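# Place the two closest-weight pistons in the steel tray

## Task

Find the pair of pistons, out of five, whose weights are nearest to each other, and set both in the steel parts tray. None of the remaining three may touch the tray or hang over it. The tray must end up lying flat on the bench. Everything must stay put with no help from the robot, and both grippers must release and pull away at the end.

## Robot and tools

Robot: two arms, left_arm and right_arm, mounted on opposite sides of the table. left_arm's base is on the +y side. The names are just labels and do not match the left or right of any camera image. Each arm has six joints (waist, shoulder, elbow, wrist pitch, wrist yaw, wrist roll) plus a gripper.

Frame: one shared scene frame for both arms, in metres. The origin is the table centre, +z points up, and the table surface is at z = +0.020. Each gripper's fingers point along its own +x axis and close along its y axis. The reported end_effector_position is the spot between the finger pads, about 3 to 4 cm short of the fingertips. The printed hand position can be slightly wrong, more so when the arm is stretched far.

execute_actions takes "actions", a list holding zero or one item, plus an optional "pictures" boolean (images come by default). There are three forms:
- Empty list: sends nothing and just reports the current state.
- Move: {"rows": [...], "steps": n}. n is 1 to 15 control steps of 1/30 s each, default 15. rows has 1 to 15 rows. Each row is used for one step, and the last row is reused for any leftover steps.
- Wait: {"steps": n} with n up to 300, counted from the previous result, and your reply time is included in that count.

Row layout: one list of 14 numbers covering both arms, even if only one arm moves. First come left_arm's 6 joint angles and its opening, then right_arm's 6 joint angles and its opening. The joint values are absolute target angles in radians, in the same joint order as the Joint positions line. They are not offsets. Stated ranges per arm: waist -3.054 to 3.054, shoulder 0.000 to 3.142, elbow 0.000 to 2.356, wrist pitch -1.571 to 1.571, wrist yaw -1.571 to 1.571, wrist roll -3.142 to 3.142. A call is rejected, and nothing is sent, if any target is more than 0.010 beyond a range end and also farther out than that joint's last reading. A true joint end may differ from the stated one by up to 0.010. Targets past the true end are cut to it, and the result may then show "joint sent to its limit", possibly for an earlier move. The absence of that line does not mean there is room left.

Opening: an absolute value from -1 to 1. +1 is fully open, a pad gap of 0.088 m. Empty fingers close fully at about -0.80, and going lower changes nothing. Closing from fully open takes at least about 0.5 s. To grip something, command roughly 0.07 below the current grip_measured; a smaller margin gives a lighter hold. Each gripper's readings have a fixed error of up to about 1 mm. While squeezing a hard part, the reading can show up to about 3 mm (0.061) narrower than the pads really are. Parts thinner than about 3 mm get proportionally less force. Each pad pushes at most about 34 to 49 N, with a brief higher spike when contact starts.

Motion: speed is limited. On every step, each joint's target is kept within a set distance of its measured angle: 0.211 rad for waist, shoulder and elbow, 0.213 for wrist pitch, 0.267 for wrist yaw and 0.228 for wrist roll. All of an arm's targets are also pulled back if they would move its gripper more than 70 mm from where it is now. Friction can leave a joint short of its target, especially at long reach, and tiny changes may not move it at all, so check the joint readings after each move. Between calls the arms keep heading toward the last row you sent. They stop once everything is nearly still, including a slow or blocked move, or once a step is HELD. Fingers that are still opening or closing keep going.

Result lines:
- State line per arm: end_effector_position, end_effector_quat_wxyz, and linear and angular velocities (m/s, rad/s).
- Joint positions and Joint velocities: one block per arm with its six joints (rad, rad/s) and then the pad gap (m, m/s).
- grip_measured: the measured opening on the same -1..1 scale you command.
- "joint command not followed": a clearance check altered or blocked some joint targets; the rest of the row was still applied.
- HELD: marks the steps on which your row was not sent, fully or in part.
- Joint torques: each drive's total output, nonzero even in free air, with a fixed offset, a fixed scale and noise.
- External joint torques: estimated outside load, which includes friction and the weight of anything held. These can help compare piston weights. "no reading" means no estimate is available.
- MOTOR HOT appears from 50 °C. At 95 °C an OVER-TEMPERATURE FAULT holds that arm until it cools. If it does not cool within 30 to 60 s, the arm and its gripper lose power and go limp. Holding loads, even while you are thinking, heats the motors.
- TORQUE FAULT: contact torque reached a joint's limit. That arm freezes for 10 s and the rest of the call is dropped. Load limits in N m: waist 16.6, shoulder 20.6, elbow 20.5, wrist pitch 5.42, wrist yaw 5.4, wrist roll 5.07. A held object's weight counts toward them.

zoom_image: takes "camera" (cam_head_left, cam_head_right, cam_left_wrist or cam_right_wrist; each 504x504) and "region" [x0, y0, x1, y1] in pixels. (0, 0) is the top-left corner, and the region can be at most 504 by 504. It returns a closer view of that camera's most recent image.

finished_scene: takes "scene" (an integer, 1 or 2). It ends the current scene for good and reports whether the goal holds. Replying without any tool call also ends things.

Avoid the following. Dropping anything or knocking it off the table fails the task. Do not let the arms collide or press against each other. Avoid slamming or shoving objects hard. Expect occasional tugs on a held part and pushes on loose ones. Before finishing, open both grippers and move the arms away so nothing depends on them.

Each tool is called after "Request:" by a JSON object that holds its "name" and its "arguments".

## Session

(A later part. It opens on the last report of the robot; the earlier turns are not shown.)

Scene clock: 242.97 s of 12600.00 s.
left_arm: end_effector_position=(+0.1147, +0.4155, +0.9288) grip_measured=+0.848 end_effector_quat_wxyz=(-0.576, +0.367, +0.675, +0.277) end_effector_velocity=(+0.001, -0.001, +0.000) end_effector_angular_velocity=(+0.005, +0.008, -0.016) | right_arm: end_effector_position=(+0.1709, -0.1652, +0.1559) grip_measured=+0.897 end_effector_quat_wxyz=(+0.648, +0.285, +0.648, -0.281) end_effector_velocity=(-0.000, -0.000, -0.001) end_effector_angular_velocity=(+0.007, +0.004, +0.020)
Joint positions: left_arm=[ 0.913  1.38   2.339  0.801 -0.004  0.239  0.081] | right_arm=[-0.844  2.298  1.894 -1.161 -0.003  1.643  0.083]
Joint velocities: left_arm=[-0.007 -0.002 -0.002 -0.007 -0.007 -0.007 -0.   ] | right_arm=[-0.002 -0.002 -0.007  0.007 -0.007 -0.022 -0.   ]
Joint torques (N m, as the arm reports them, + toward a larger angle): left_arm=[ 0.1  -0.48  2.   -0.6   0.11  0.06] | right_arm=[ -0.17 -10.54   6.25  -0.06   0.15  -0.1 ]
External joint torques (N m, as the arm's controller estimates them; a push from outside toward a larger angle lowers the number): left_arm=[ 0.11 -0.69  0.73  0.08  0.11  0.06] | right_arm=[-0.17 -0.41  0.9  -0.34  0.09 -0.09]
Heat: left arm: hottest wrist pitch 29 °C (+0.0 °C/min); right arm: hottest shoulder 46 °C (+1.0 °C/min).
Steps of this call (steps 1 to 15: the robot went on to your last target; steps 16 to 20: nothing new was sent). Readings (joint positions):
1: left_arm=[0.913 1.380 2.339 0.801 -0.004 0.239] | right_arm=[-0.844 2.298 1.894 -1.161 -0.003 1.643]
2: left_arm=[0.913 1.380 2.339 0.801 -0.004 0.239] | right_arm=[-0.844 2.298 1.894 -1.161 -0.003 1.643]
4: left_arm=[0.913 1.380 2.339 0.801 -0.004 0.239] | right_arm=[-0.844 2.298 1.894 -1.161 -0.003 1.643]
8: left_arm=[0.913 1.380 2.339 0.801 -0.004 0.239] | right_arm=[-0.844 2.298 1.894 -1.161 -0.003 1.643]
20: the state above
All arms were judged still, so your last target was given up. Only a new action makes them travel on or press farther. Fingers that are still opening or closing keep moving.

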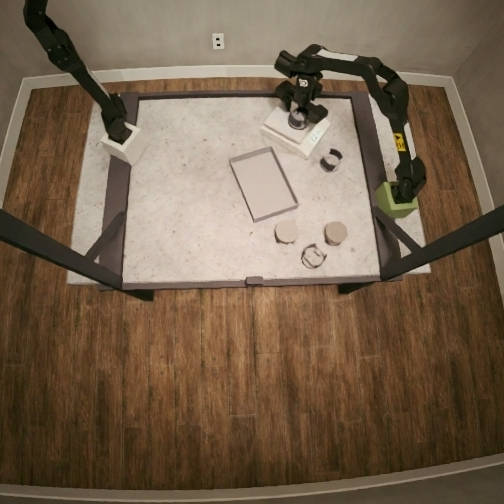

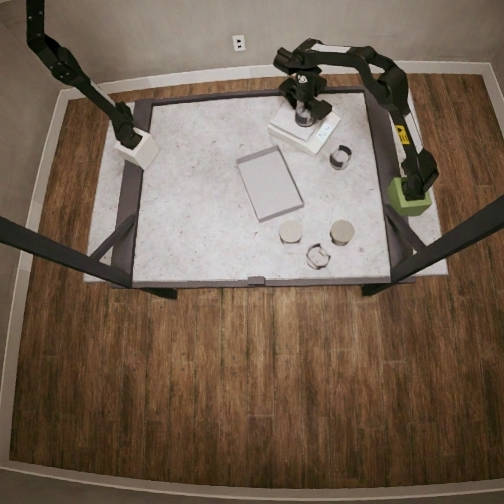

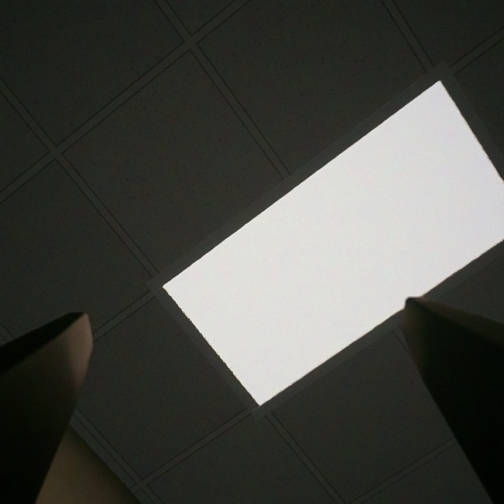

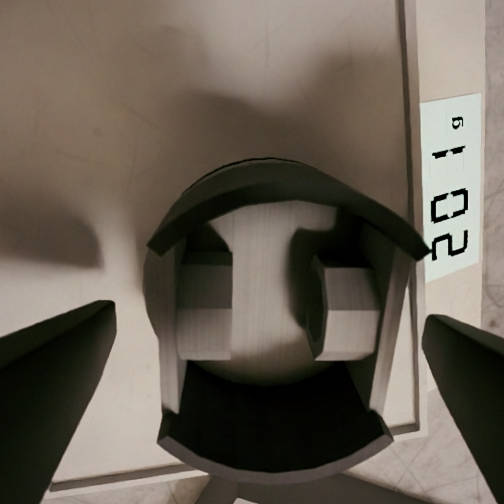

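Request:
{"name": "execute_actions", "arguments": {"actions": [{"rows": [[0.913,1.38,2.34,0.8,0,0.24,0.85,-0.8465,2.299,1.898,-1.162,0,1.64,0.8],[0.913,1.38,2.34,0.8,0,0.24,0.85,-0.8465,2.299,1.898,-1.162,0,1.64,0.7],[0.913,1.38,2.34,0.8,0,0.24,0.85,-0.8465,2.299,1.898,-1.162,0,1.64,0.6],[0.913,1.38,2.34,0.8,0,0.24,0.85,-0.8465,2.299,1.898,-1.162,0,1.64,0.5],[0.913,1.38,2.34,0.8,0,0.24,0.85,-0.8465,2.299,1.898,-1.162,0,1.64,0.42],[0.913,1.38,2.34,0.8,0,0.24,0.85,-0.8465,2.299,1.898,-1.162,0,1.64,0.35],[0.913,1.38,2.34,0.8,0,0.24,0.85,-0.8465,2.299,1.898,-1.162,0,1.64,0.29],[0.913,1.38,2.34,0.8,0,0.24,0.85,-0.8465,2.299,1.898,-1.162,0,1.64,0.24],[0.913,1.38,2.34,0.8,0,0.24,0.85,-0.8465,2.299,1.898,-1.162,0,1.64,0.19],[0.913,1.38,2.34,0.8,0,0.24,0.85,-0.8465,2.299,1.898,-1.162,0,1.64,0.19],[0.913,1.38,2.34,0.8,0,0.24,0.85,-0.8465,2.299,1.898,-1.162,0,1.64,0.19],[0.913,1.38,2.34,0.8,0,0.24,0.85,-0.8465,2.299,1.898,-1.162,0,1.64,0.19],[0.913,1.38,2.34,0.8,0,0.24,0.85,-0.8465,2.296,1.906,-1.17,0,1.64,0.19],[0.913,1.38,2.34,0.8,0,0.24,0.85,-0.8465,2.292,1.92,-1.185,0,1.64,0.19],[0.913,1.38,2.34,0.8,0,0.24,0.85,-0.8465,2.287,1.937,-1.203,0,1.64,0.19]], "steps": 15}], "pictures": false}}

Request:
{"name": "execute_actions", "arguments": {"actions": [{"rows": [[0.913,1.38,2.34,0.8,0,0.24,0.85,-0.8465,2.283,1.953,-1.221,0,1.64,0.19],[0.913,1.38,2.34,0.8,0,0.24,0.85,-0.8465,2.28,1.964,-1.233,0,1.64,0.19],[0.913,1.38,2.34,0.8,0,0.24,0.85,-0.8465,2.278,1.968,-1.237,0,1.64,0.19],[0.913,1.38,2.34,0.8,0,0.24,0.85,-0.8441,2.274,1.9636,-1.2354,0,1.64,0.19],[0.913,1.38,2.34,0.8,0,0.24,0.85,-0.837,2.266,1.9506,-1.2307,0,1.64,0.19],[0.913,1.38,2.34,0.8,0,0.24,0.85,-0.8251,2.253,1.929,-1.2228,0,1.64,0.19],[0.913,1.38,2.34,0.8,0,0.24,0.85,-0.8085,2.235,1.8987,-1.2118,0,1.64,0.19],[0.913,1.38,2.34,0.8,0,0.24,0.85,-0.7871,2.2115,1.8597,-1.1976,0,1.64,0.19],[0.913,1.38,2.34,0.8,0,0.24,0.85,-0.7609,2.1828,1.812,-1.1803,0,1.64,0.19],[0.913,1.38,2.34,0.8,0,0.24,0.85,-0.7324,2.1505,1.76,-1.1614,0,1.64,0.19],[0.913,1.38,2.34,0.8,0,0.24,0.85,-0.7039,2.1181,1.708,-1.1425,0,1.64,0.19],[0.913,1.38,2.34,0.8,0,0.24,0.85,-0.6754,2.0857,1.656,-1.1236,0,1.64,0.19],[0.913,1.38,2.34,0.8,0,0.24,0.85,-0.6469,2.0534,1.604,-1.1047,0,1.64,0.19],[0.913,1.38,2.34,0.8,0,0.24,0.85,-0.6183,2.0209,1.5519,-1.0857,0,1.64,0.19],[0.913,1.38,2.34,0.8,0,0.24,0.85,-0.5898,1.9886,1.5,-1.0668,0,1.64,0.19]], "steps": 15}], "pictures": false}}

Request:
{"name": "execute_actions", "arguments": {"actions": [{"rows": [[0.913,1.38,2.34,0.8,0,0.24,0.85,-0.5613,1.9562,1.448,-1.0479,0,1.64,0.19],[0.913,1.38,2.34,0.8,0,0.24,0.85,-0.5327,1.9238,1.396,-1.0291,0,1.64,0.19],[0.913,1.38,2.34,0.8,0,0.24,0.85,-0.5042,1.8914,1.344,-1.0102,0,1.64,0.19],[0.913,1.38,2.34,0.8,0,0.24,0.85,-0.4757,1.8591,1.2921,-0.9913,0,1.64,0.19],[0.913,1.38,2.34,0.8,0,0.24,0.85,-0.4471,1.8266,1.24,-0.9723,0,1.64,0.19],[0.913,1.38,2.34,0.8,0,0.24,0.85,-0.4186,1.7943,1.188,-0.9534,0,1.64,0.19],[0.913,1.38,2.34,0.8,0,0.24,0.85,-0.3901,1.7619,1.136,-0.9345,0,1.64,0.19],[0.913,1.38,2.34,0.8,0,0.24,0.85,-0.3616,1.7295,1.084,-0.9156,0,1.64,0.19],[0.913,1.38,2.34,0.8,0,0.24,0.85,-0.3331,1.6972,1.032,-0.8967,0,1.64,0.19],[0.913,1.38,2.34,0.8,0,0.24,0.85,-0.3069,1.6675,0.9843,-0.8794,0,1.64,0.19],[0.913,1.38,2.34,0.8,0,0.24,0.85,-0.2855,1.6432,0.9453,-0.8652,0,1.64,0.19],[0.913,1.38,2.34,0.8,0,0.24,0.85,-0.2689,1.6243,0.915,-0.8542,0,1.64,0.19],[0.913,1.38,2.34,0.8,0,0.24,0.85,-0.257,1.6108,0.8934,-0.8463,0,1.64,0.19],[0.913,1.38,2.34,0.8,0,0.24,0.85,-0.2499,1.6027,0.8804,-0.8416,0,1.64,0.19],[0.913,1.38,2.34,0.8,0,0.24,0.85,-0.2475,1.6,0.876,-0.84,0,1.64,0.19]], "steps": 15}], "pictures": false}}

Request:
{"name": "execute_actions", "arguments": {"actions": [{"rows": [[0.913,1.38,2.34,0.8,0,0.24,0.85,-0.2475,1.605,0.8723,-0.8316,0,1.64,0.19],[0.913,1.38,2.34,0.8,0,0.24,0.85,-0.2475,1.6152,0.8648,-0.8147,0,1.64,0.19],[0.913,1.38,2.34,0.8,0,0.24,0.85,-0.2475,1.6321,0.8523,-0.7866,0,1.64,0.19],[0.913,1.38,2.34,0.8,0,0.24,0.85,-0.2475,1.6524,0.8373,-0.7529,0,1.64,0.19],[0.913,1.38,2.34,0.8,0,0.24,0.85,-0.2475,1.6744,0.821,-0.7164,0,1.64,0.19],[0.913,1.38,2.34,0.8,0,0.24,0.85,-0.2475,1.6963,0.8048,-0.6798,0,1.64,0.19],[0.913,1.38,2.34,0.8,0,0.24,0.85,-0.2475,1.7166,0.7898,-0.6461,0,1.64,0.19],[0.913,1.38,2.34,0.8,0,0.24,0.85,-0.2475,1.7352,0.776,-0.6152,0,1.64,0.19],[0.913,1.38,2.34,0.8,0,0.24,0.85,-0.2475,1.7504,0.7648,-0.5899,0,1.64,0.19],[0.913,1.38,2.34,0.8,0,0.24,0.85,-0.2475,1.7606,0.7573,-0.5731,0,1.64,0.19],[0.913,1.38,2.34,0.8,0,0.24,0.85,-0.2475,1.767,0.7535,-0.5646,0,1.64,0.19],[0.913,1.38,2.34,0.8,0,0.24,0.85,-0.2475,1.772,0.751,-0.558,0,1.64,0.19]], "steps": 15}], "pictures": false}}

Request:
{"name": "execute_actions", "arguments": {"actions": [{"rows": [[0.913,1.38,2.34,0.8,0,0.24,0.85,-0.2475,1.772,0.751,-0.558,0,1.64,0.19],[0.913,1.38,2.34,0.8,0,0.24,0.85,-0.2475,1.772,0.751,-0.558,0,1.64,0.19],[0.913,1.38,2.34,0.8,0,0.24,0.85,-0.2475,1.77,0.753,-0.56,0,1.64,0.26],[0.913,1.38,2.34,0.8,0,0.24,0.85,-0.2475,1.767,0.755,-0.562,0,1.64,0.35],[0.913,1.38,2.34,0.8,0,0.24,0.85,-0.2475,1.765,0.756,-0.563,0,1.64,0.45],[0.913,1.38,2.34,0.8,0,0.24,0.85,-0.2475,1.765,0.756,-0.563,0,1.64,0.55],[0.913,1.38,2.34,0.8,0,0.24,0.85,-0.2475,1.765,0.756,-0.563,0,1.64,0.63],[0.913,1.38,2.34,0.8,0,0.24,0.85,-0.2475,1.76,0.7616,-0.573,0,1.64,0.7],[0.913,1.38,2.34,0.8,0,0.24,0.85,-0.2475,1.748,0.774,-0.597,0,1.64,0.76],[0.913,1.38,2.34,0.8,0,0.24,0.85,-0.2475,1.731,0.793,-0.631,0,1.64,0.82],[0.913,1.38,2.34,0.8,0,0.24,0.85,-0.2475,1.71,0.815,-0.672,0,1.64,0.88],[0.913,1.38,2.34,0.8,0,0.24,0.85,-0.2475,1.689,0.838,-0.714,0,1.64,0.93],[0.913,1.38,2.34,0.8,0,0.24,0.85,-0.2475,1.668,0.86,-0.755,0,1.64,0.97],[0.913,1.38,2.34,0.8,0,0.24,0.85,-0.2475,1.651,0.879,-0.789,0,1.64,1],[0.913,1.38,2.34,0.8,0,0.24,0.85,-0.2419,1.639,0.891,-0.813,0,1.643,1]], "steps": 15}], "pictures": false}}

Request:
{"name": "execute_actions", "arguments": {"actions": [{"rows": [[0.913,1.38,2.34,0.8,0,0.24,0.85,-0.2251,1.634,0.897,-0.823,0,1.653,1],[0.913,1.38,2.34,0.8,0,0.24,0.85,-0.1972,1.634,0.897,-0.823,0,1.669,1],[0.913,1.38,2.34,0.8,0,0.24,0.85,-0.1581,1.634,0.897,-0.823,0,1.692,1],[0.913,1.38,2.34,0.8,0,0.24,0.85,-0.1078,1.634,0.897,-0.823,0,1.722,1],[0.913,1.38,2.34,0.8,0,0.24,0.85,-0.052,1.634,0.897,-0.823,0,1.755,1],[0.913,1.38,2.34,0.8,0,0.24,0.85,0.0039,1.634,0.897,-0.823,0,1.787,1],[0.913,1.38,2.34,0.8,0,0.24,0.85,0.0598,1.634,0.897,-0.823,0,1.82,1],[0.913,1.38,2.34,0.8,0,0.24,0.85,0.1156,1.634,0.897,-0.823,0,1.853,1],[0.913,1.38,2.34,0.8,0,0.24,0.85,0.1715,1.634,0.897,-0.823,0,1.885,1],[0.913,1.38,2.34,0.8,0,0.24,0.85,0.2273,1.634,0.897,-0.823,0,1.918,1],[0.913,1.38,2.34,0.8,0,0.24,0.85,0.2776,1.634,0.897,-0.823,0,1.948,1],[0.913,1.38,2.34,0.8,0,0.24,0.85,0.3167,1.634,0.897,-0.823,0,1.971,1],[0.913,1.38,2.34,0.8,0,0.24,0.85,0.3446,1.634,0.897,-0.823,0,1.987,1],[0.913,1.38,2.34,0.8,0,0.24,0.85,0.3614,1.634,0.897,-0.823,0,1.997,1],[0.913,1.38,2.34,0.8,0,0.24,0.85,0.369,1.634,0.897,-0.823,0,2.0,1]], "steps": 15}], "pictures": false}}

Request:
{"name": "execute_actions", "arguments": {"actions": [{"steps": 9}]}}

Scene clock: 268.77 s of 12600.00 s.
left_arm: end_effector_position=(+0.1147, +0.4155, +0.9288) grip_measured=+0.848 end_effector_quat_wxyz=(-0.576, +0.367, +0.675, +0.277) end_effector_velocity=(+0.001, -0.000, +0.000) end_effector_angular_velocity=(+0.004, +0.011, +0.003) | right_arm: end_effector_position=(+0.1708, -0.1654, +0.1583) grip_measured=+0.266 end_effector_quat_wxyz=(+0.647, +0.285, +0.648, -0.282) end_effector_velocity=(-0.017, -0.015, +0.051) end_effector_angular_velocity=(-0.087, +0.111, +0.020)
Joint positions: left_arm=[ 0.913  1.38   2.339  0.801 -0.004  0.239  0.081] | right_arm=[-0.844  2.298  1.903 -1.173 -0.003  1.643  0.052]
Joint velocities: left_arm=[-0.002 -0.002 -0.002 -0.007 -0.007  0.007 -0.   ] | right_arm=[-0.002 -0.002  0.203 -0.344 -0.022 -0.022 -0.   ]
Joint torques (N m, as the arm reports them, + toward a larger angle): left_arm=[ 0.1  -0.48  2.   -0.6   0.11  0.06] | right_arm=[ -0.17 -11.99   7.69  -0.37   0.15  -0.08]
External joint torques (N m, as the arm's controller estimates them; a push from outside toward a larger angle lowers the number): left_arm=[ 0.1  -0.75  0.76  0.09  0.1   0.05] | right_arm=[-0.18 -1.11  2.01 -0.59  0.09 -0.09]
Heat: left arm: hottest wrist pitch 29 °C (+0.0 °C/min); right arm: hottest shoulder 49 °C (+8.1 °C/min).
Steps of this call (steps 1 to 90: nothing new was sent; then 22.30 s passed at rest; steps 91 to 105: all 15 steps of this action). Readings (joint positions):
91: left_arm=[0.913 1.380 2.339 0.801 -0.004 0.239] | right_arm=[-0.844 2.298 1.894 -1.161 -0.003 1.643]
92: left_arm=[0.913 1.380 2.339 0.801 -0.004 0.239] | right_arm=[-0.844 2.298 1.894 -1.161 -0.003 1.643]
94: left_arm=[0.913 1.380 2.339 0.801 -0.004 0.239] | right_arm=[-0.844 2.298 1.894 -1.161 -0.003 1.643]
98: left_arm=[0.913 1.380 2.339 0.801 -0.004 0.239] | right_arm=[-0.844 2.298 1.894 -1.161 -0.003 1.643]
105: the state above

Scene clock: 269.27 s of 12600.00 s.
left_arm: end_effector_position=(+0.1147, +0.4155, +0.9288) grip_measured=+0.848 end_effector_quat_wxyz=(-0.576, +0.367, +0.675, +0.277) end_effector_velocity=(+0.001, +0.002, +0.000) end_effector_angular_velocity=(+0.000, +0.006, -0.011) | right_arm: end_effector_position=(+0.0800, -0.1573, +0.1746) grip_measured=+0.266 end_effector_quat_wxyz=(+0.671, +0.223, +0.671, -0.223) end_effector_velocity=(-0.468, +0.001, -0.009) end_effector_angular_velocity=(-0.010, +0.015, +1.016)
Joint positions: left_arm=[ 0.913  1.38   2.339  0.801 -0.004  0.239  0.081] | right_arm=[-0.661  2.085  1.624 -1.11   0.     1.643  0.052]
Joint velocities: left_arm=[-0.002 -0.002  0.002 -0.007 -0.007 -0.007 -0.   ] | right_arm=[ 0.994 -0.95  -1.487  0.52  -0.007 -0.022 -0.   ]
Joint torques (N m, as the arm reports them, + toward a larger angle): left_arm=[ 0.1  -0.48  2.   -0.6   0.11  0.06] | right_arm=[ -0.45 -12.08   5.02   0.03   0.05  -0.09]
External joint torques (N m, as the arm's controller estimates them; a push from outside toward a larger angle lowers the number): left_arm=[ 0.1  -0.53  0.63  0.05  0.11  0.06] | right_arm=[ 0.24 -3.15 -0.06 -0.1  -0.05 -0.09]
Heat: left arm: hottest wrist pitch 29 °C (+0.0 °C/min); right arm: hottest shoulder 49 °C (+8.0 °C/min).
Steps of this call (steps 1 to 15: all 15 steps of this action). Readings (joint positions):
1: left_arm=[0.913 1.380 2.339 0.801 -0.004 0.239] | right_arm=[-0.844 2.298 1.911 -1.187 -0.003 1.643]
2: left_arm=[0.913 1.380 2.339 0.801 -0.004 0.239] | right_arm=[-0.844 2.298 1.919 -1.203 -0.003 1.643]
4: left_arm=[0.913 1.380 2.339 0.801 -0.004 0.239] | right_arm=[-0.844 2.298 1.936 -1.218 -0.003 1.643]
8: left_arm=[0.913 1.380 2.339 0.801 -0.004 0.239] | right_arm=[-0.833 2.270 1.916 -1.213 -0.002 1.643]
15: the state above

Scene clock: 269.77 s of 12600.00 s.
left_arm: end_effector_position=(+0.1147, +0.4155, +0.9288) grip_measured=+0.848 end_effector_quat_wxyz=(-0.576, +0.367, +0.675, +0.277) end_effector_velocity=(+0.003, +0.000, +0.000) end_effector_angular_velocity=(-0.001, +0.021, -0.014) | right_arm: end_effector_position=(-0.0881, -0.2359, +0.1467) grip_measured=+0.266 end_effector_quat_wxyz=(+0.701, +0.081, +0.702, -0.093) end_effector_velocity=(-0.106, -0.135, -0.054) end_effector_angular_velocity=(-0.099, +0.040, +0.322)
Joint positions: left_arm=[ 0.913  1.38   2.339  0.801 -0.004  0.239  0.081] | right_arm=[-0.268  1.643  0.921 -0.867 -0.     1.642  0.052]
Joint velocities: left_arm=[-0.002 -0.002 -0.002 -0.007 -0.022 -0.007 -0.   ] | right_arm=[ 0.3   -0.369 -0.642  0.168 -0.022 -0.022 -0.   ]
Joint torques (N m, as the arm reports them, + toward a larger angle): left_arm=[ 0.11 -0.48  2.01 -0.6   0.11  0.06] | right_arm=[-0.46 -7.2   5.8   0.58  0.06 -0.08]
External joint torques (N m, as the arm's controller estimates them; a push from outside toward a larger angle lowers the number): left_arm=[ 0.11 -0.73  0.76  0.09  0.11  0.05] | right_arm=[ 0.17 -1.78  0.31  0.   -0.08 -0.08]
Heat: left arm: hottest wrist pitch 29 °C (+0.0 °C/min); right arm: hottest shoulder 49 °C (+8.1 °C/min).
Steps of this call (steps 1 to 15: all 15 steps of this action). Readings (joint positions):
1: left_arm=[0.913 1.380 2.339 0.801 -0.004 0.239] | right_arm=[-0.628 2.053 1.574 -1.092 0.000 1.643]
2: left_arm=[0.913 1.380 2.339 0.801 -0.004 0.239] | right_arm=[-0.596 2.020 1.523 -1.074 0.000 1.643]
4: left_arm=[0.913 1.380 2.339 0.801 -0.004 0.239] | right_arm=[-0.537 1.955 1.420 -1.037 0.000 1.642]
8: left_arm=[0.913 1.380 2.339 0.801 -0.004 0.239] | right_arm=[-0.427 1.823 1.213 -0.962 0.000 1.642]
15: the state above

Scene clock: 270.27 s of 12600.00 s.
left_arm: end_effector_position=(+0.1147, +0.4155, +0.9288) grip_measured=+0.848 end_effector_quat_wxyz=(-0.576, +0.367, +0.675, +0.277) end_effector_velocity=(-0.002, +0.002, +0.000) end_effector_angular_velocity=(+0.004, -0.004, +0.006) | right_arm: end_effector_position=(-0.0938, -0.2435, +0.0851) grip_measured=+0.266 end_effector_quat_wxyz=(+0.702, +0.078, +0.703, -0.084) end_effector_velocity=(+0.006, +0.050, -0.008) end_effector_angular_velocity=(+0.211, -0.026, +0.039)
Joint positions: left_arm=[ 0.913  1.38   2.339  0.801 -0.004  0.239  0.081] | right_arm=[-0.25   1.761  0.758 -0.576 -0.     1.642  0.052]
Joint velocities: left_arm=[-0.002 -0.007 -0.002 -0.007  0.007  0.007 -0.   ] | right_arm=[ 0.002  0.037  0.007  0.242 -0.007 -0.037 -0.   ]
Joint torques (N m, as the arm reports them, + toward a larger angle): left_arm=[ 0.1  -0.49  2.   -0.61  0.11  0.05] | right_arm=[ 0.24 -4.62  3.4   0.36  0.08 -0.07]
External joint torques (N m, as the arm's controller estimates them; a push from outside toward a larger angle lowers the number): left_arm=[ 0.09 -0.54  0.64  0.05  0.11  0.05] | right_arm=[ 0.24  0.73 -0.5   0.09  0.02 -0.07]
Heat: left arm: hottest wrist pitch 29 °C (+0.0 °C/min); right arm: hottest shoulder 49 °C (+8.0 °C/min).
Steps of this call (steps 1 to 15: all 15 steps of this action). Readings (joint positions):
1: left_arm=[0.913 1.380 2.339 0.801 -0.004 0.239] | right_arm=[-0.260 1.634 0.904 -0.859 -0.000 1.642]
2: left_arm=[0.913 1.380 2.339 0.801 -0.004 0.239] | right_arm=[-0.256 1.630 0.892 -0.848 -0.000 1.642]
4: left_arm=[0.913 1.380 2.339 0.801 -0.004 0.239] | right_arm=[-0.253 1.632 0.870 -0.808 -0.000 1.642]
8: left_arm=[0.913 1.380 2.339 0.801 -0.004 0.239] | right_arm=[-0.251 1.686 0.819 -0.689 -0.000 1.642]
15: the state above

Scene clock: 270.77 s of 12600.00 s.
left_arm: end_effector_position=(+0.1147, +0.4155, +0.9288) grip_measured=+0.848 end_effector_quat_wxyz=(-0.576, +0.367, +0.675, +0.277) end_effector_velocity=(+0.002, -0.003, -0.000) end_effector_angular_velocity=(+0.009, +0.010, -0.011) | right_arm: end_effector_position=(-0.0935, -0.2404, +0.1170) grip_measured=+0.910 end_effector_quat_wxyz=(+0.702, +0.074, +0.703, -0.088) end_effector_velocity=(+0.010, +0.106, +0.260) end_effector_angular_velocity=(+0.392, -0.070, +0.039)
Joint positions: left_arm=[ 0.913  1.38   2.339  0.801 -0.004  0.239  0.081] | right_arm=[-0.25   1.691  0.837 -0.737 -0.     1.642  0.084]
Joint velocities: left_arm=[-0.002 -0.002 -0.007 -0.007 -0.007 -0.007  0.   ] | right_arm=[ 0.032 -0.579  0.603 -0.784  0.007 -0.007  0.04 ]
Joint torques (N m, as the arm reports them, + toward a larger angle): left_arm=[ 0.09 -0.47  2.   -0.6   0.11  0.06] | right_arm=[ 0.36 -6.59  5.57 -0.26  0.06 -0.02]
External joint torques (N m, as the arm's controller estimates them; a push from outside toward a larger angle lowers the number): left_arm=[ 0.09 -0.68  0.72  0.08  0.11  0.06] | right_arm=[ 0.2  -1.35  1.19 -0.47  0.02 -0.04]
Heat: left arm: hottest wrist pitch 29 °C (+0.0 °C/min); right arm: hottest shoulder 49 °C (+8.1 °C/min).
Steps of this call (steps 1 to 15: all 15 steps of this action). Readings (joint positions):
1: left_arm=[0.913 1.380 2.339 0.801 -0.004 0.239] | right_arm=[-0.250 1.761 0.758 -0.574 -0.000 1.642]
2: left_arm=[0.913 1.380 2.339 0.801 -0.004 0.239] | right_arm=[-0.250 1.761 0.758 -0.574 -0.000 1.642]
4: left_arm=[0.913 1.380 2.339 0.801 -0.004 0.239] | right_arm=[-0.250 1.761 0.758 -0.574 -0.000 1.642]
8: left_arm=[0.913 1.380 2.339 0.801 -0.004 0.239] | right_arm=[-0.250 1.762 0.758 -0.565 -0.000 1.642]
15: the state above

Scene clock: 271.27 s of 12600.00 s.
left_arm: end_effector_position=(+0.1147, +0.4155, +0.9288) grip_measured=+0.848 end_effector_quat_wxyz=(-0.576, +0.367, +0.675, +0.277) end_effector_velocity=(+0.001, -0.000, +0.000) end_effector_angular_velocity=(+0.005, +0.008, -0.011) | right_arm: end_effector_position=(-0.2367, -0.2528, +0.1405) grip_measured=+0.977 end_effector_quat_wxyz=(+0.707, -0.006, +0.708, +0.007) end_effector_velocity=(-0.181, -0.084, +0.001) end_effector_angular_velocity=(-0.019, +0.001, +0.347)
Joint positions: left_arm=[ 0.913  1.38   2.339  0.801 -0.004  0.239  0.081] | right_arm=[ 0.318  1.641  0.892 -0.819 -0.     1.962  0.087]
Joint velocities: left_arm=[-0.002 -0.002 -0.002 -0.007 -0.007 -0.007 -0.   ] | right_arm=[ 0.764 -0.007 -0.002 -0.022 -0.007  0.418  0.   ]
Joint torques (N m, as the arm reports them, + toward a larger angle): left_arm=[ 0.11 -0.47  2.01 -0.6   0.11  0.05] | right_arm=[-0.85 -6.33  5.54 -0.23  0.04  0.14]
External joint torques (N m, as the arm's controller estimates them; a push from outside toward a larger angle lowers the number): left_arm=[ 0.11 -0.68  0.73  0.08  0.11  0.05] | right_arm=[ 0.26 -0.95  0.87 -0.43 -0.17  0.12]
Heat: left arm: hottest wrist pitch 29 °C (+0.0 °C/min); right arm: hottest shoulder 48 °C (+7.0 °C/min).
Steps of this call (steps 1 to 15: all 15 steps of this action). Readings (joint positions):
1: left_arm=[0.913 1.380 2.339 0.801 -0.004 0.239] | right_arm=[-0.247 1.673 0.856 -0.761 -0.000 1.643]
2: left_arm=[0.913 1.380 2.339 0.801 -0.004 0.239] | right_arm=[-0.238 1.659 0.871 -0.778 -0.000 1.648]
4: left_arm=[0.913 1.380 2.339 0.801 -0.004 0.239] | right_arm=[-0.196 1.643 0.888 -0.798 0.000 1.677]
8: left_arm=[0.913 1.380 2.339 0.801 -0.004 0.239] | right_arm=[-0.015 1.641 0.892 -0.816 0.000 1.780]
15: the state above

Scene clock: 271.57 s of 12600.00 s.
left_arm: end_effector_position=(+0.1147, +0.4155, +0.9288) grip_measured=+0.848 end_effector_quat_wxyz=(-0.576, +0.367, +0.675, +0.277) end_effector_velocity=(+0.003, +0.002, +0.000) end_effector_angular_velocity=(-0.005, +0.020, -0.014) | right_arm: end_effector_position=(-0.2477, -0.2582, +0.1405) grip_measured=+0.977 end_effector_quat_wxyz=(+0.707, -0.011, +0.707, +0.012) end_effector_velocity=(-0.001, -0.007, -0.001) end_effector_angular_velocity=(-0.027, -0.005, +0.020)
Joint positions: left_arm=[ 0.913  1.38   2.339  0.801 -0.004  0.239  0.081] | right_arm=[ 0.365  1.641  0.892 -0.82  -0.     1.996  0.087]
Joint velocities: left_arm=[-0.002 -0.002  0.002 -0.007 -0.022 -0.007 -0.   ] | right_arm=[ 0.012  0.002 -0.002 -0.022 -0.007 -0.007 -0.   ]
Joint torques (N m, as the arm reports them, + toward a larger angle): left_arm=[ 0.1  -0.48  2.   -0.61  0.11  0.06] | right_arm=[ 0.22 -6.34  5.63 -0.19  0.05  0.11]
External joint torques (N m, as the arm's controller estimates them; a push from outside toward a larger angle lowers the number): left_arm=[ 0.1  -0.74  0.75  0.08  0.11  0.06] | right_arm=[ 0.23 -1.04  0.86 -0.43  0.    0.11]
Heat: left arm: hottest wrist pitch 29 °C (+0.0 °C/min); right arm: hottest shoulder 48 °C (+6.1 °C/min).
Steps of this call (steps 1 to 9: the robot went on to your last target). Readings (joint positions):
1: left_arm=[0.913 1.380 2.339 0.801 -0.004 0.239] | right_arm=[0.338 1.641 0.892 -0.819 -0.000 1.973]
2: left_arm=[0.913 1.380 2.339 0.801 -0.004 0.239] | right_arm=[0.351 1.641 0.892 -0.820 -0.000 1.980]
4: left_arm=[0.913 1.380 2.339 0.801 -0.004 0.239] | right_arm=[0.361 1.641 0.892 -0.820 -0.000 1.989]
8: left_arm=[0.913 1.380 2.339 0.801 -0.004 0.239] | right_arm=[0.364 1.641 0.892 -0.820 -0.000 1.995]
9: the state above

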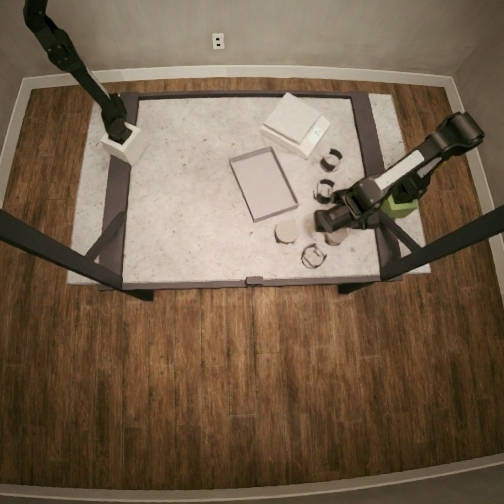

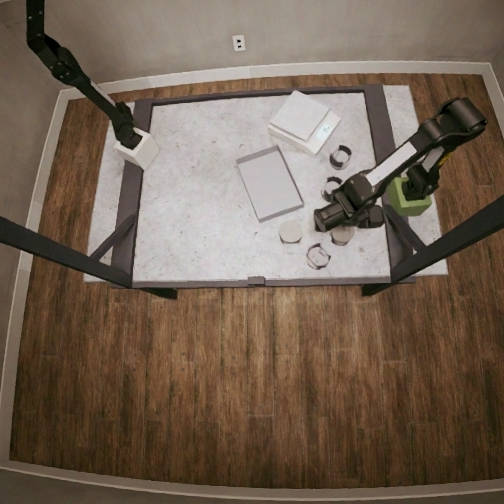

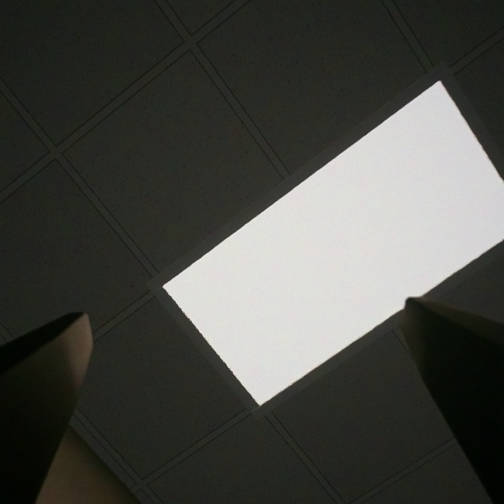

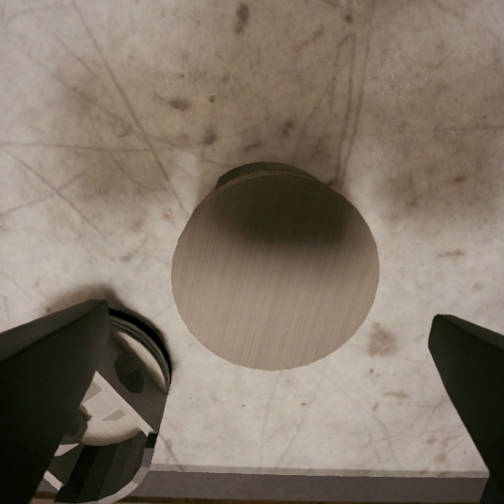

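Request:
{"name": "execute_actions", "arguments": {"actions": []}}

Scene clock: 279.53 s of 12600.00 s.
left_arm: end_effector_position=(+0.1147, +0.4155, +0.9288) grip_measured=+0.848 end_effector_quat_wxyz=(-0.576, +0.367, +0.675, +0.277) end_effector_velocity=(+0.001, -0.001, -0.000) end_effector_angular_velocity=(-0.003, +0.002, -0.030) | right_arm: end_effector_position=(-0.2481, -0.2584, +0.1405) grip_measured=+0.977 end_effector_quat_wxyz=(+0.707, -0.011, +0.707, +0.012) end_effector_velocity=(+0.003, -0.002, -0.001) end_effector_angular_velocity=(-0.008, -0.012, -0.024)
Joint positions: left_arm=[ 0.913  1.38   2.339  0.801 -0.004  0.239  0.081] | right_arm=[ 0.366  1.641  0.892 -0.82  -0.     1.997  0.087]
Joint velocities: left_arm=[-0.007  0.002 -0.002  0.007 -0.007 -0.022 -0.   ] | right_arm=[-0.002  0.002 -0.002 -0.007  0.007  0.022 -0.   ]
Joint torques (N m, as the arm reports them, + toward a larger angle): left_arm=[ 0.1  -0.48  2.   -0.6   0.11  0.06] | right_arm=[ 0.24 -6.32  5.61 -0.19  0.06  0.11]
External joint torques (N m, as the arm's controller estimates them; a push from outside toward a larger angle lowers the number): left_arm=[ 0.1  -0.87  0.81  0.1   0.11  0.06] | right_arm=[ 0.25 -1.05  0.83 -0.44  0.    0.11]
Heat: left arm: hottest wrist pitch 29 °C (+0.0 °C/min); right arm: hottest shoulder 46 °C (+3.0 °C/min).
Steps of this call (steps 1 to 30: the robot went on to your last target; steps 31 to 100: nothing new was sent; then 4.63 s passed at rest). Readings (joint positions):
1: left_arm=[0.913 1.380 2.339 0.801 -0.004 0.239] | right_arm=[0.365 1.641 0.892 -0.820 -0.000 1.996]
2: left_arm=[0.913 1.380 2.339 0.801 -0.004 0.239] | right_arm=[0.366 1.641 0.892 -0.820 -0.000 1.996]
4: left_arm=[0.913 1.380 2.339 0.801 -0.004 0.239] | right_arm=[0.366 1.641 0.892 -0.820 -0.000 1.997]
8: left_arm=[0.913 1.380 2.339 0.801 -0.004 0.239] | right_arm=[0.366 1.641 0.892 -0.820 -0.000 1.997]
100: the state above
All arms were judged still, so your last target was given up. Only a new action makes them travel on or press farther. Fingers that are still opening or closing keep moving.

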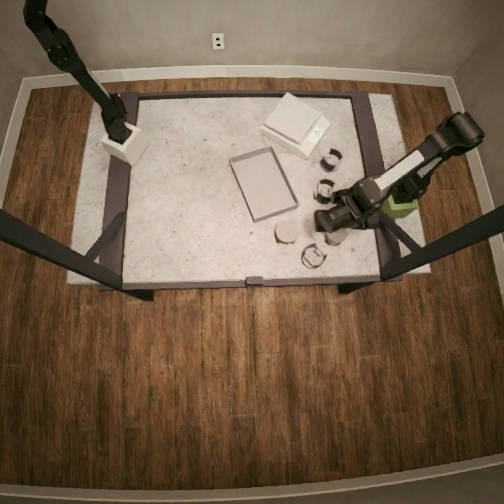

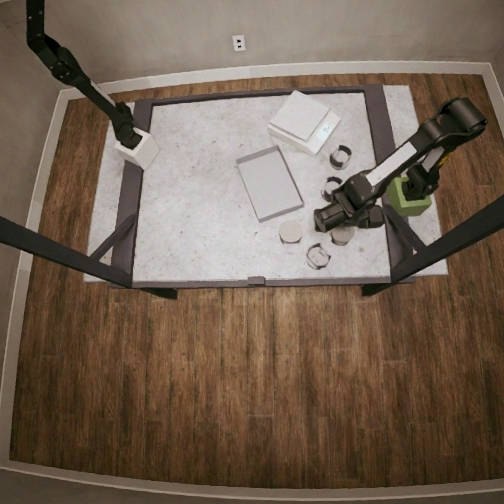

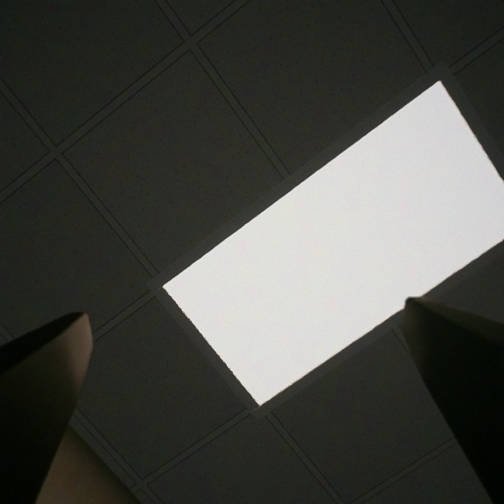

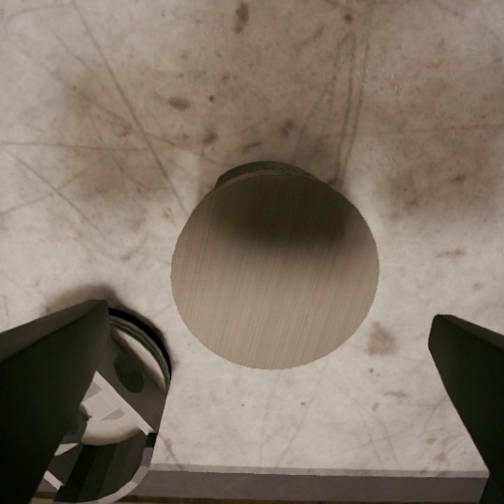

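Request:
{"name": "execute_actions", "arguments": {"actions": [{"rows": [[0.913,1.38,2.34,0.8,0,0.24,0.85,0.370,1.640,0.888,-0.812,0,2.01,1],[0.913,1.38,2.34,0.8,0,0.24,0.85,0.371,1.648,0.878,-0.795,0,2.025,1],[0.913,1.38,2.34,0.8,0,0.24,0.85,0.372,1.659,0.866,-0.774,0,2.04,1],[0.913,1.38,2.34,0.8,0,0.24,0.85,0.373,1.671,0.853,-0.751,0,2.06,1],[0.913,1.38,2.34,0.8,0,0.24,0.85,0.374,1.683,0.840,-0.728,0,2.075,1],[0.913,1.38,2.34,0.8,0,0.24,0.85,0.375,1.693,0.829,-0.709,0,2.09,1],[0.913,1.38,2.34,0.8,0,0.24,0.85,0.375,1.700,0.821,-0.696,0,2.1,1],[0.913,1.38,2.34,0.8,0,0.24,0.85,0.375,1.703,0.818,-0.691,0,2.1,1]], "steps": 13}]}}

Scene clock: 283.67 s of 12600.00 s.
left_arm: end_effector_position=(+0.1147, +0.4155, +0.9288) grip_measured=+0.848 end_effector_quat_wxyz=(-0.576, +0.367, +0.675, +0.277) end_effector_velocity=(+0.002, +0.002, +0.000) end_effector_angular_velocity=(-0.004, +0.017, -0.033) | right_arm: end_effector_position=(-0.2478, -0.2620, +0.1124) grip_measured=+0.978 end_effector_quat_wxyz=(+0.707, +0.020, +0.706, -0.022) end_effector_velocity=(-0.005, +0.013, +0.000) end_effector_angular_velocity=(+0.062, +0.023, -0.039)
Joint positions: left_arm=[ 0.913  1.38   2.339  0.801 -0.004  0.239  0.081] | right_arm=[ 0.372  1.697  0.823 -0.7   -0.     2.094  0.087]
Joint velocities: left_arm=[-0.007 -0.002  0.002 -0.007 -0.022 -0.022 -0.   ] | right_arm=[-0.002 -0.002 -0.002  0.066  0.007  0.037 -0.   ]
Joint torques (N m, as the arm reports them, + toward a larger angle): left_arm=[ 0.11 -0.48  2.   -0.6   0.11  0.05] | right_arm=[ 0.24 -4.87  3.97  0.24  0.06  0.11]
External joint torques (N m, as the arm's controller estimates them; a push from outside toward a larger angle lowers the number): left_arm=[ 0.11 -0.67  0.72  0.08  0.12  0.05] | right_arm=[ 0.24  0.61 -0.58 -0.02  0.    0.11]
Heat: left arm: hottest wrist pitch 29 °C (+0.0 °C/min); right arm: hottest shoulder 45 °C (+1.0 °C/min).
Steps of this call (steps 1 to 90: nothing new was sent; then 0.70 s passed at rest; steps 91 to 103: all 13 steps of this action). Readings (joint positions):
91: left_arm=[0.913 1.380 2.339 0.801 -0.004 0.239] | right_arm=[0.366 1.641 0.892 -0.820 -0.000 2.000]
92: left_arm=[0.913 1.380 2.339 0.801 -0.004 0.239] | right_arm=[0.367 1.641 0.891 -0.817 -0.000 2.006]
94: left_arm=[0.913 1.380 2.339 0.801 -0.004 0.239] | right_arm=[0.368 1.645 0.881 -0.790 -0.000 2.027]
98: left_arm=[0.913 1.380 2.339 0.801 -0.004 0.239] | right_arm=[0.371 1.680 0.844 -0.725 -0.000 2.076]
103: the state above

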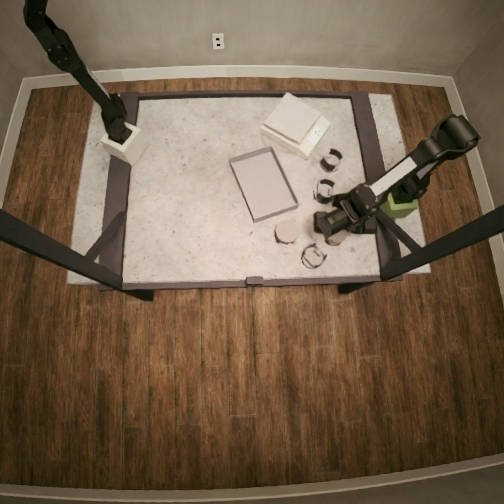

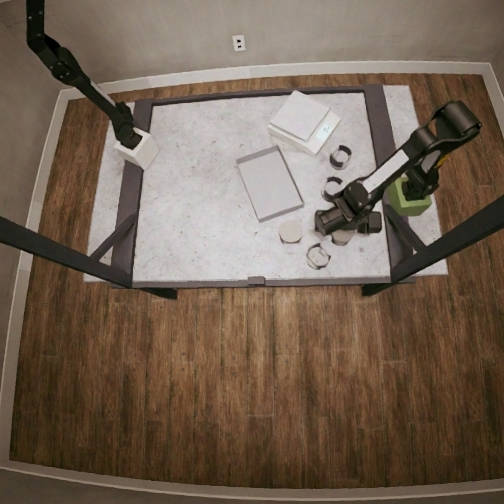

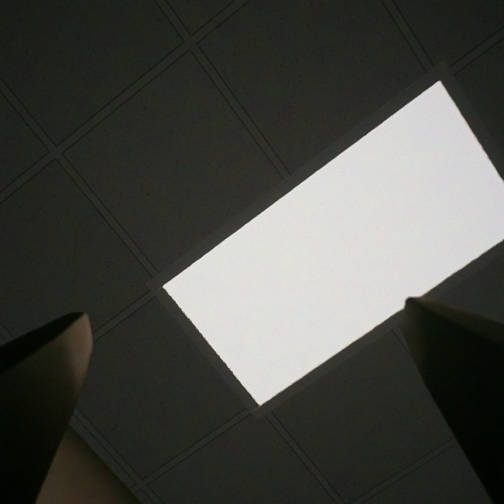

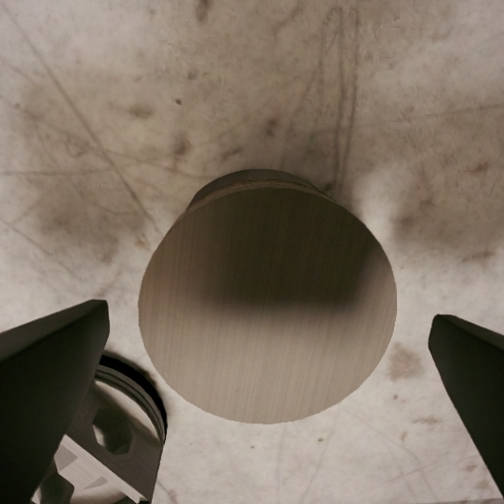

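Request:
{"name": "execute_actions", "arguments": {"actions": [{"rows": [[0.913,1.38,2.34,0.8,0,0.24,0.85,0.375,1.710,0.814,-0.680,0,2.1,1],[0.913,1.38,2.34,0.8,0,0.24,0.85,0.375,1.722,0.807,-0.662,0,2.1,1],[0.913,1.38,2.34,0.8,0,0.24,0.85,0.375,1.737,0.799,-0.638,0,2.1,1],[0.913,1.38,2.34,0.8,0,0.24,0.85,0.375,1.754,0.789,-0.612,0,2.1,1],[0.913,1.38,2.34,0.8,0,0.24,0.85,0.375,1.771,0.780,-0.586,0,2.1,1],[0.913,1.38,2.34,0.8,0,0.24,0.85,0.375,1.786,0.771,-0.562,0,2.1,1],[0.913,1.38,2.34,0.8,0,0.24,0.85,0.375,1.797,0.765,-0.544,0,2.1,1],[0.913,1.38,2.34,0.8,0,0.24,0.85,0.375,1.804,0.761,-0.533,0,2.1,0.95],[0.913,1.38,2.34,0.8,0,0.24,0.85,0.375,1.807,0.759,-0.528,0,2.1,0.9],[0.913,1.38,2.34,0.8,0,0.24,0.85,0.375,1.807,0.759,-0.528,0,2.1,0.85],[0.913,1.38,2.34,0.8,0,0.24,0.85,0.375,1.807,0.759,-0.528,0,2.1,0.80],[0.913,1.38,2.34,0.8,0,0.24,0.85,0.375,1.807,0.759,-0.528,0,2.1,0.76],[0.913,1.38,2.34,0.8,0,0.24,0.85,0.375,1.807,0.759,-0.528,0,2.1,0.72],[0.913,1.38,2.34,0.8,0,0.24,0.85,0.375,1.807,0.759,-0.528,0,2.1,0.69],[0.913,1.38,2.34,0.8,0,0.24,0.85,0.375,1.807,0.759,-0.528,0,2.1,0.66]], "steps": 15}], "pictures": false}}

Request:
{"name": "execute_actions", "arguments": {"actions": [{"rows": [[0.913,1.38,2.34,0.8,0,0.24,0.85,0.375,1.807,0.759,-0.528,0,2.1,0.64],[0.913,1.38,2.34,0.8,0,0.24,0.85,0.375,1.807,0.759,-0.528,0,2.1,0.62],[0.913,1.38,2.34,0.8,0,0.24,0.85,0.375,1.807,0.759,-0.528,0,2.1,0.60],[0.913,1.38,2.34,0.8,0,0.24,0.85,0.375,1.807,0.759,-0.528,0,2.1,0.58]], "steps": 7}]}}

Scene clock: 289.73 s of 12600.00 s.
left_arm: end_effector_position=(+0.1147, +0.4155, +0.9288) grip_measured=+0.848 end_effector_quat_wxyz=(-0.576, +0.367, +0.675, +0.277) end_effector_velocity=(+0.006, -0.001, -0.000) end_effector_angular_velocity=(-0.002, +0.037, -0.021) | right_arm: end_effector_position=(-0.2481, -0.2615, +0.0767) grip_measured=+0.746 end_effector_quat_wxyz=(+0.707, +0.022, +0.707, -0.022) end_effector_velocity=(-0.003, +0.005, +0.000) end_effector_angular_velocity=(+0.029, +0.023, +0.005)
Joint positions: left_arm=[ 0.913  1.38   2.339  0.801 -0.004  0.239  0.081] | right_arm=[ 0.372  1.8    0.764 -0.534 -0.     2.097  0.076]
Joint velocities: left_arm=[-0.007 -0.002 -0.007 -0.007 -0.037 -0.007  0.   ] | right_arm=[-0.002 -0.007 -0.007  0.037 -0.007 -0.007 -0.049]
Joint torques (N m, as the arm reports them, + toward a larger angle): left_arm=[ 0.1  -0.47  2.   -0.6   0.11  0.05] | right_arm=[ 0.24 -4.9   3.38  0.17  0.05  0.11]
External joint torques (N m, as the arm's controller estimates them; a push from outside toward a larger angle lowers the number): left_arm=[ 0.1  -0.75  0.76  0.08  0.11  0.05] | right_arm=[ 0.27  0.63 -0.44 -0.04  0.    0.11]
Heat: left arm: hottest wrist pitch 29 °C (+0.0 °C/min); right arm: hottest shoulder 44 °C (-1.0 °C/min).
Steps of this call (steps 1 to 15: the robot went on to your last target; steps 16 to 90: nothing new was sent; then 2.57 s passed at rest; steps 91 to 105: all 15 steps of this action). Readings (joint positions):
91: left_arm=[0.913 1.380 2.339 0.801 -0.004 0.239] | right_arm=[0.372 1.699 0.822 -0.692 -0.000 2.097]
92: left_arm=[0.913 1.380 2.339 0.801 -0.004 0.239] | right_arm=[0.372 1.702 0.821 -0.685 -0.000 2.097]
94: left_arm=[0.913 1.380 2.339 0.801 -0.004 0.239] | right_arm=[0.372 1.717 0.813 -0.655 -0.000 2.097]
98: left_arm=[0.913 1.380 2.339 0.801 -0.004 0.239] | right_arm=[0.372 1.772 0.782 -0.577 -0.000 2.097]
105: the state above

Scene clock: 289.97 s of 12600.00 s.
left_arm: end_effector_position=(+0.1147, +0.4155, +0.9288) grip_measured=+0.848 end_effector_quat_wxyz=(-0.576, +0.367, +0.675, +0.277) end_effector_velocity=(+0.000, -0.003, -0.000) end_effector_angular_velocity=(+0.014, -0.003, -0.013) | right_arm: end_effector_position=(-0.2484, -0.2612, +0.0766) grip_measured=+0.605 end_effector_quat_wxyz=(+0.707, +0.022, +0.707, -0.022) end_effector_velocity=(-0.003, -0.004, +0.000) end_effector_angular_velocity=(-0.016, +0.016, +0.010)
Joint positions: left_arm=[ 0.913  1.38   2.339  0.801 -0.004  0.239  0.081] | right_arm=[ 0.373  1.801  0.764 -0.532 -0.     2.097  0.069]
Joint velocities: left_arm=[-0.007 -0.002 -0.007 -0.007  0.007 -0.007 -0.   ] | right_arm=[ 0.002 -0.002 -0.002 -0.007 -0.022 -0.007 -0.008]
Joint torques (N m, as the arm reports them, + toward a larger angle): left_arm=[ 0.11 -0.47  2.   -0.6   0.11  0.05] | right_arm=[ 0.21 -4.88  3.35  0.26  0.06  0.1 ]
External joint torques (N m, as the arm's controller estimates them; a push from outside toward a larger angle lowers the number): left_arm=[ 0.11 -0.58  0.67  0.06  0.11  0.05] | right_arm=[ 0.2   0.64 -0.53  0.01  0.01  0.1 ]
Heat: left arm: hottest wrist pitch 29 °C (+0.0 °C/min); right arm: hottest shoulder 44 °C (-1.0 °C/min).
Steps of this call (steps 1 to 7: all 7 steps of this action). Readings (joint positions):
1: left_arm=[0.913 1.380 2.339 0.801 -0.004 0.239] | right_arm=[0.372 1.800 0.764 -0.533 -0.000 2.097]
2: left_arm=[0.913 1.380 2.339 0.801 -0.004 0.239] | right_arm=[0.372 1.800 0.764 -0.533 -0.000 2.097]
4: left_arm=[0.913 1.380 2.339 0.801 -0.004 0.239] | right_arm=[0.372 1.801 0.764 -0.532 -0.000 2.097]
7: the state above

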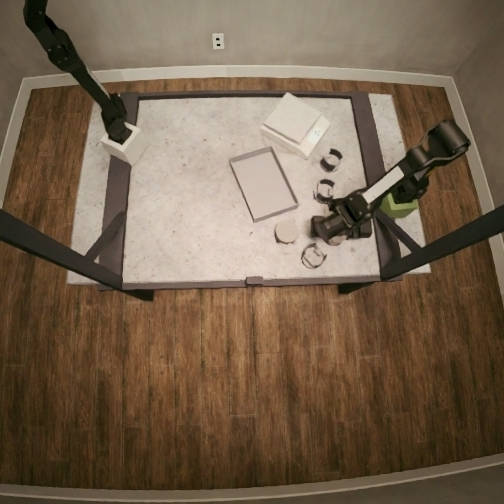

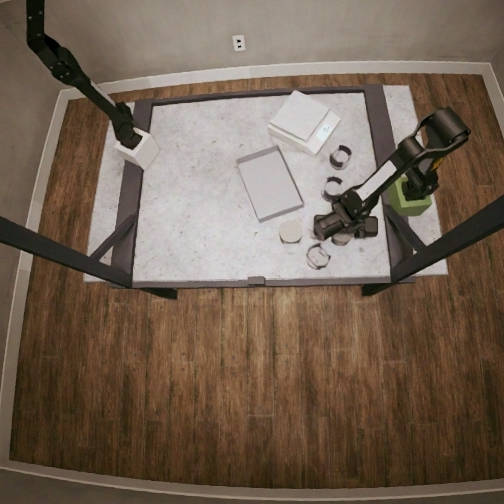

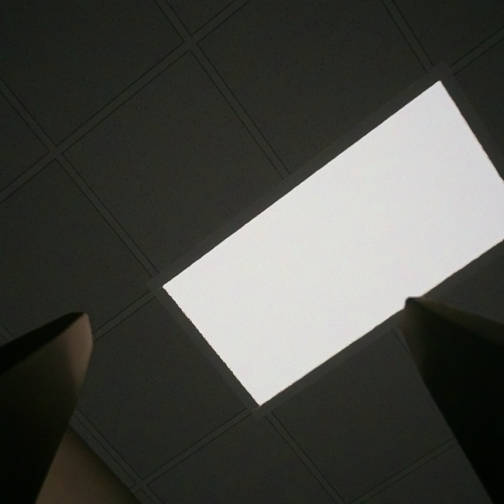

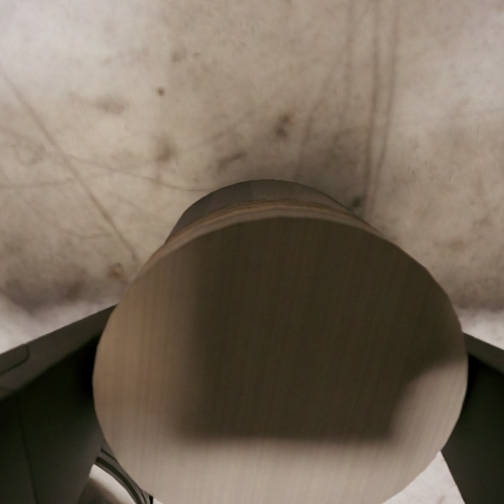

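Request:
{"name": "execute_actions", "arguments": {"actions": [{"rows": [[0.913,1.38,2.34,0.8,0,0.24,0.85,0.373,1.803,0.763,-0.531,0,2.1,0.56],[0.913,1.38,2.34,0.8,0,0.24,0.85,0.373,1.803,0.763,-0.531,0,2.1,0.54],[0.913,1.38,2.34,0.8,0,0.24,0.85,0.373,1.803,0.763,-0.531,0,2.1,0.52]], "steps": 7}], "pictures": false}}

Scene clock: 292.37 s of 12600.00 s.
left_arm: end_effector_position=(+0.1147, +0.4155, +0.9288) grip_measured=+0.848 end_effector_quat_wxyz=(-0.576, +0.367, +0.675, +0.277) end_effector_velocity=(-0.001, -0.001, +0.000) end_effector_angular_velocity=(+0.010, -0.005, -0.008) | right_arm: end_effector_position=(-0.2483, -0.2613, +0.0766) grip_measured=+0.586 end_effector_quat_wxyz=(+0.707, +0.022, +0.707, -0.022) end_effector_velocity=(-0.001, -0.001, +0.001) end_effector_angular_velocity=(-0.005, +0.005, +0.024)
Joint positions: left_arm=[ 0.913  1.38   2.339  0.801 -0.004  0.239  0.081] | right_arm=[ 0.373  1.801  0.764 -0.533 -0.     2.097  0.068]
Joint velocities: left_arm=[-0.002 -0.002 -0.002 -0.007  0.007 -0.007 -0.   ] | right_arm=[ 0.002 -0.002  0.002 -0.007 -0.007 -0.022  0.   ]
Joint torques (N m, as the arm reports them, + toward a larger angle): left_arm=[ 0.1  -0.48  2.   -0.6   0.11  0.05] | right_arm=[ 0.06 -5.36  3.87  0.14  0.05  0.1 ]
External joint torques (N m, as the arm's controller estimates them; a push from outside toward a larger angle lowers the number): left_arm=[ 0.1  -0.64  0.7   0.07  0.11  0.05] | right_arm=[ 0.06  0.21 -0.07 -0.11  0.    0.1 ]
Heat: left arm: hottest wrist pitch 29 °C (+0.0 °C/min); right arm: hottest shoulder 43 °C (-2.0 °C/min).
Steps of this call (steps 1 to 15: the robot went on to your last target; steps 16 to 65: nothing new was sent; steps 66 to 72: all 7 steps of this action). Readings (joint positions):
66: left_arm=[0.913 1.380 2.339 0.801 -0.004 0.239] | right_arm=[0.373 1.801 0.764 -0.532 -0.000 2.097]
67: left_arm=[0.913 1.380 2.339 0.801 -0.004 0.239] | right_arm=[0.373 1.801 0.764 -0.533 -0.000 2.097]
69: left_arm=[0.913 1.380 2.339 0.801 -0.004 0.239] | right_arm=[0.373 1.801 0.764 -0.533 -0.000 2.097]
72: the state above


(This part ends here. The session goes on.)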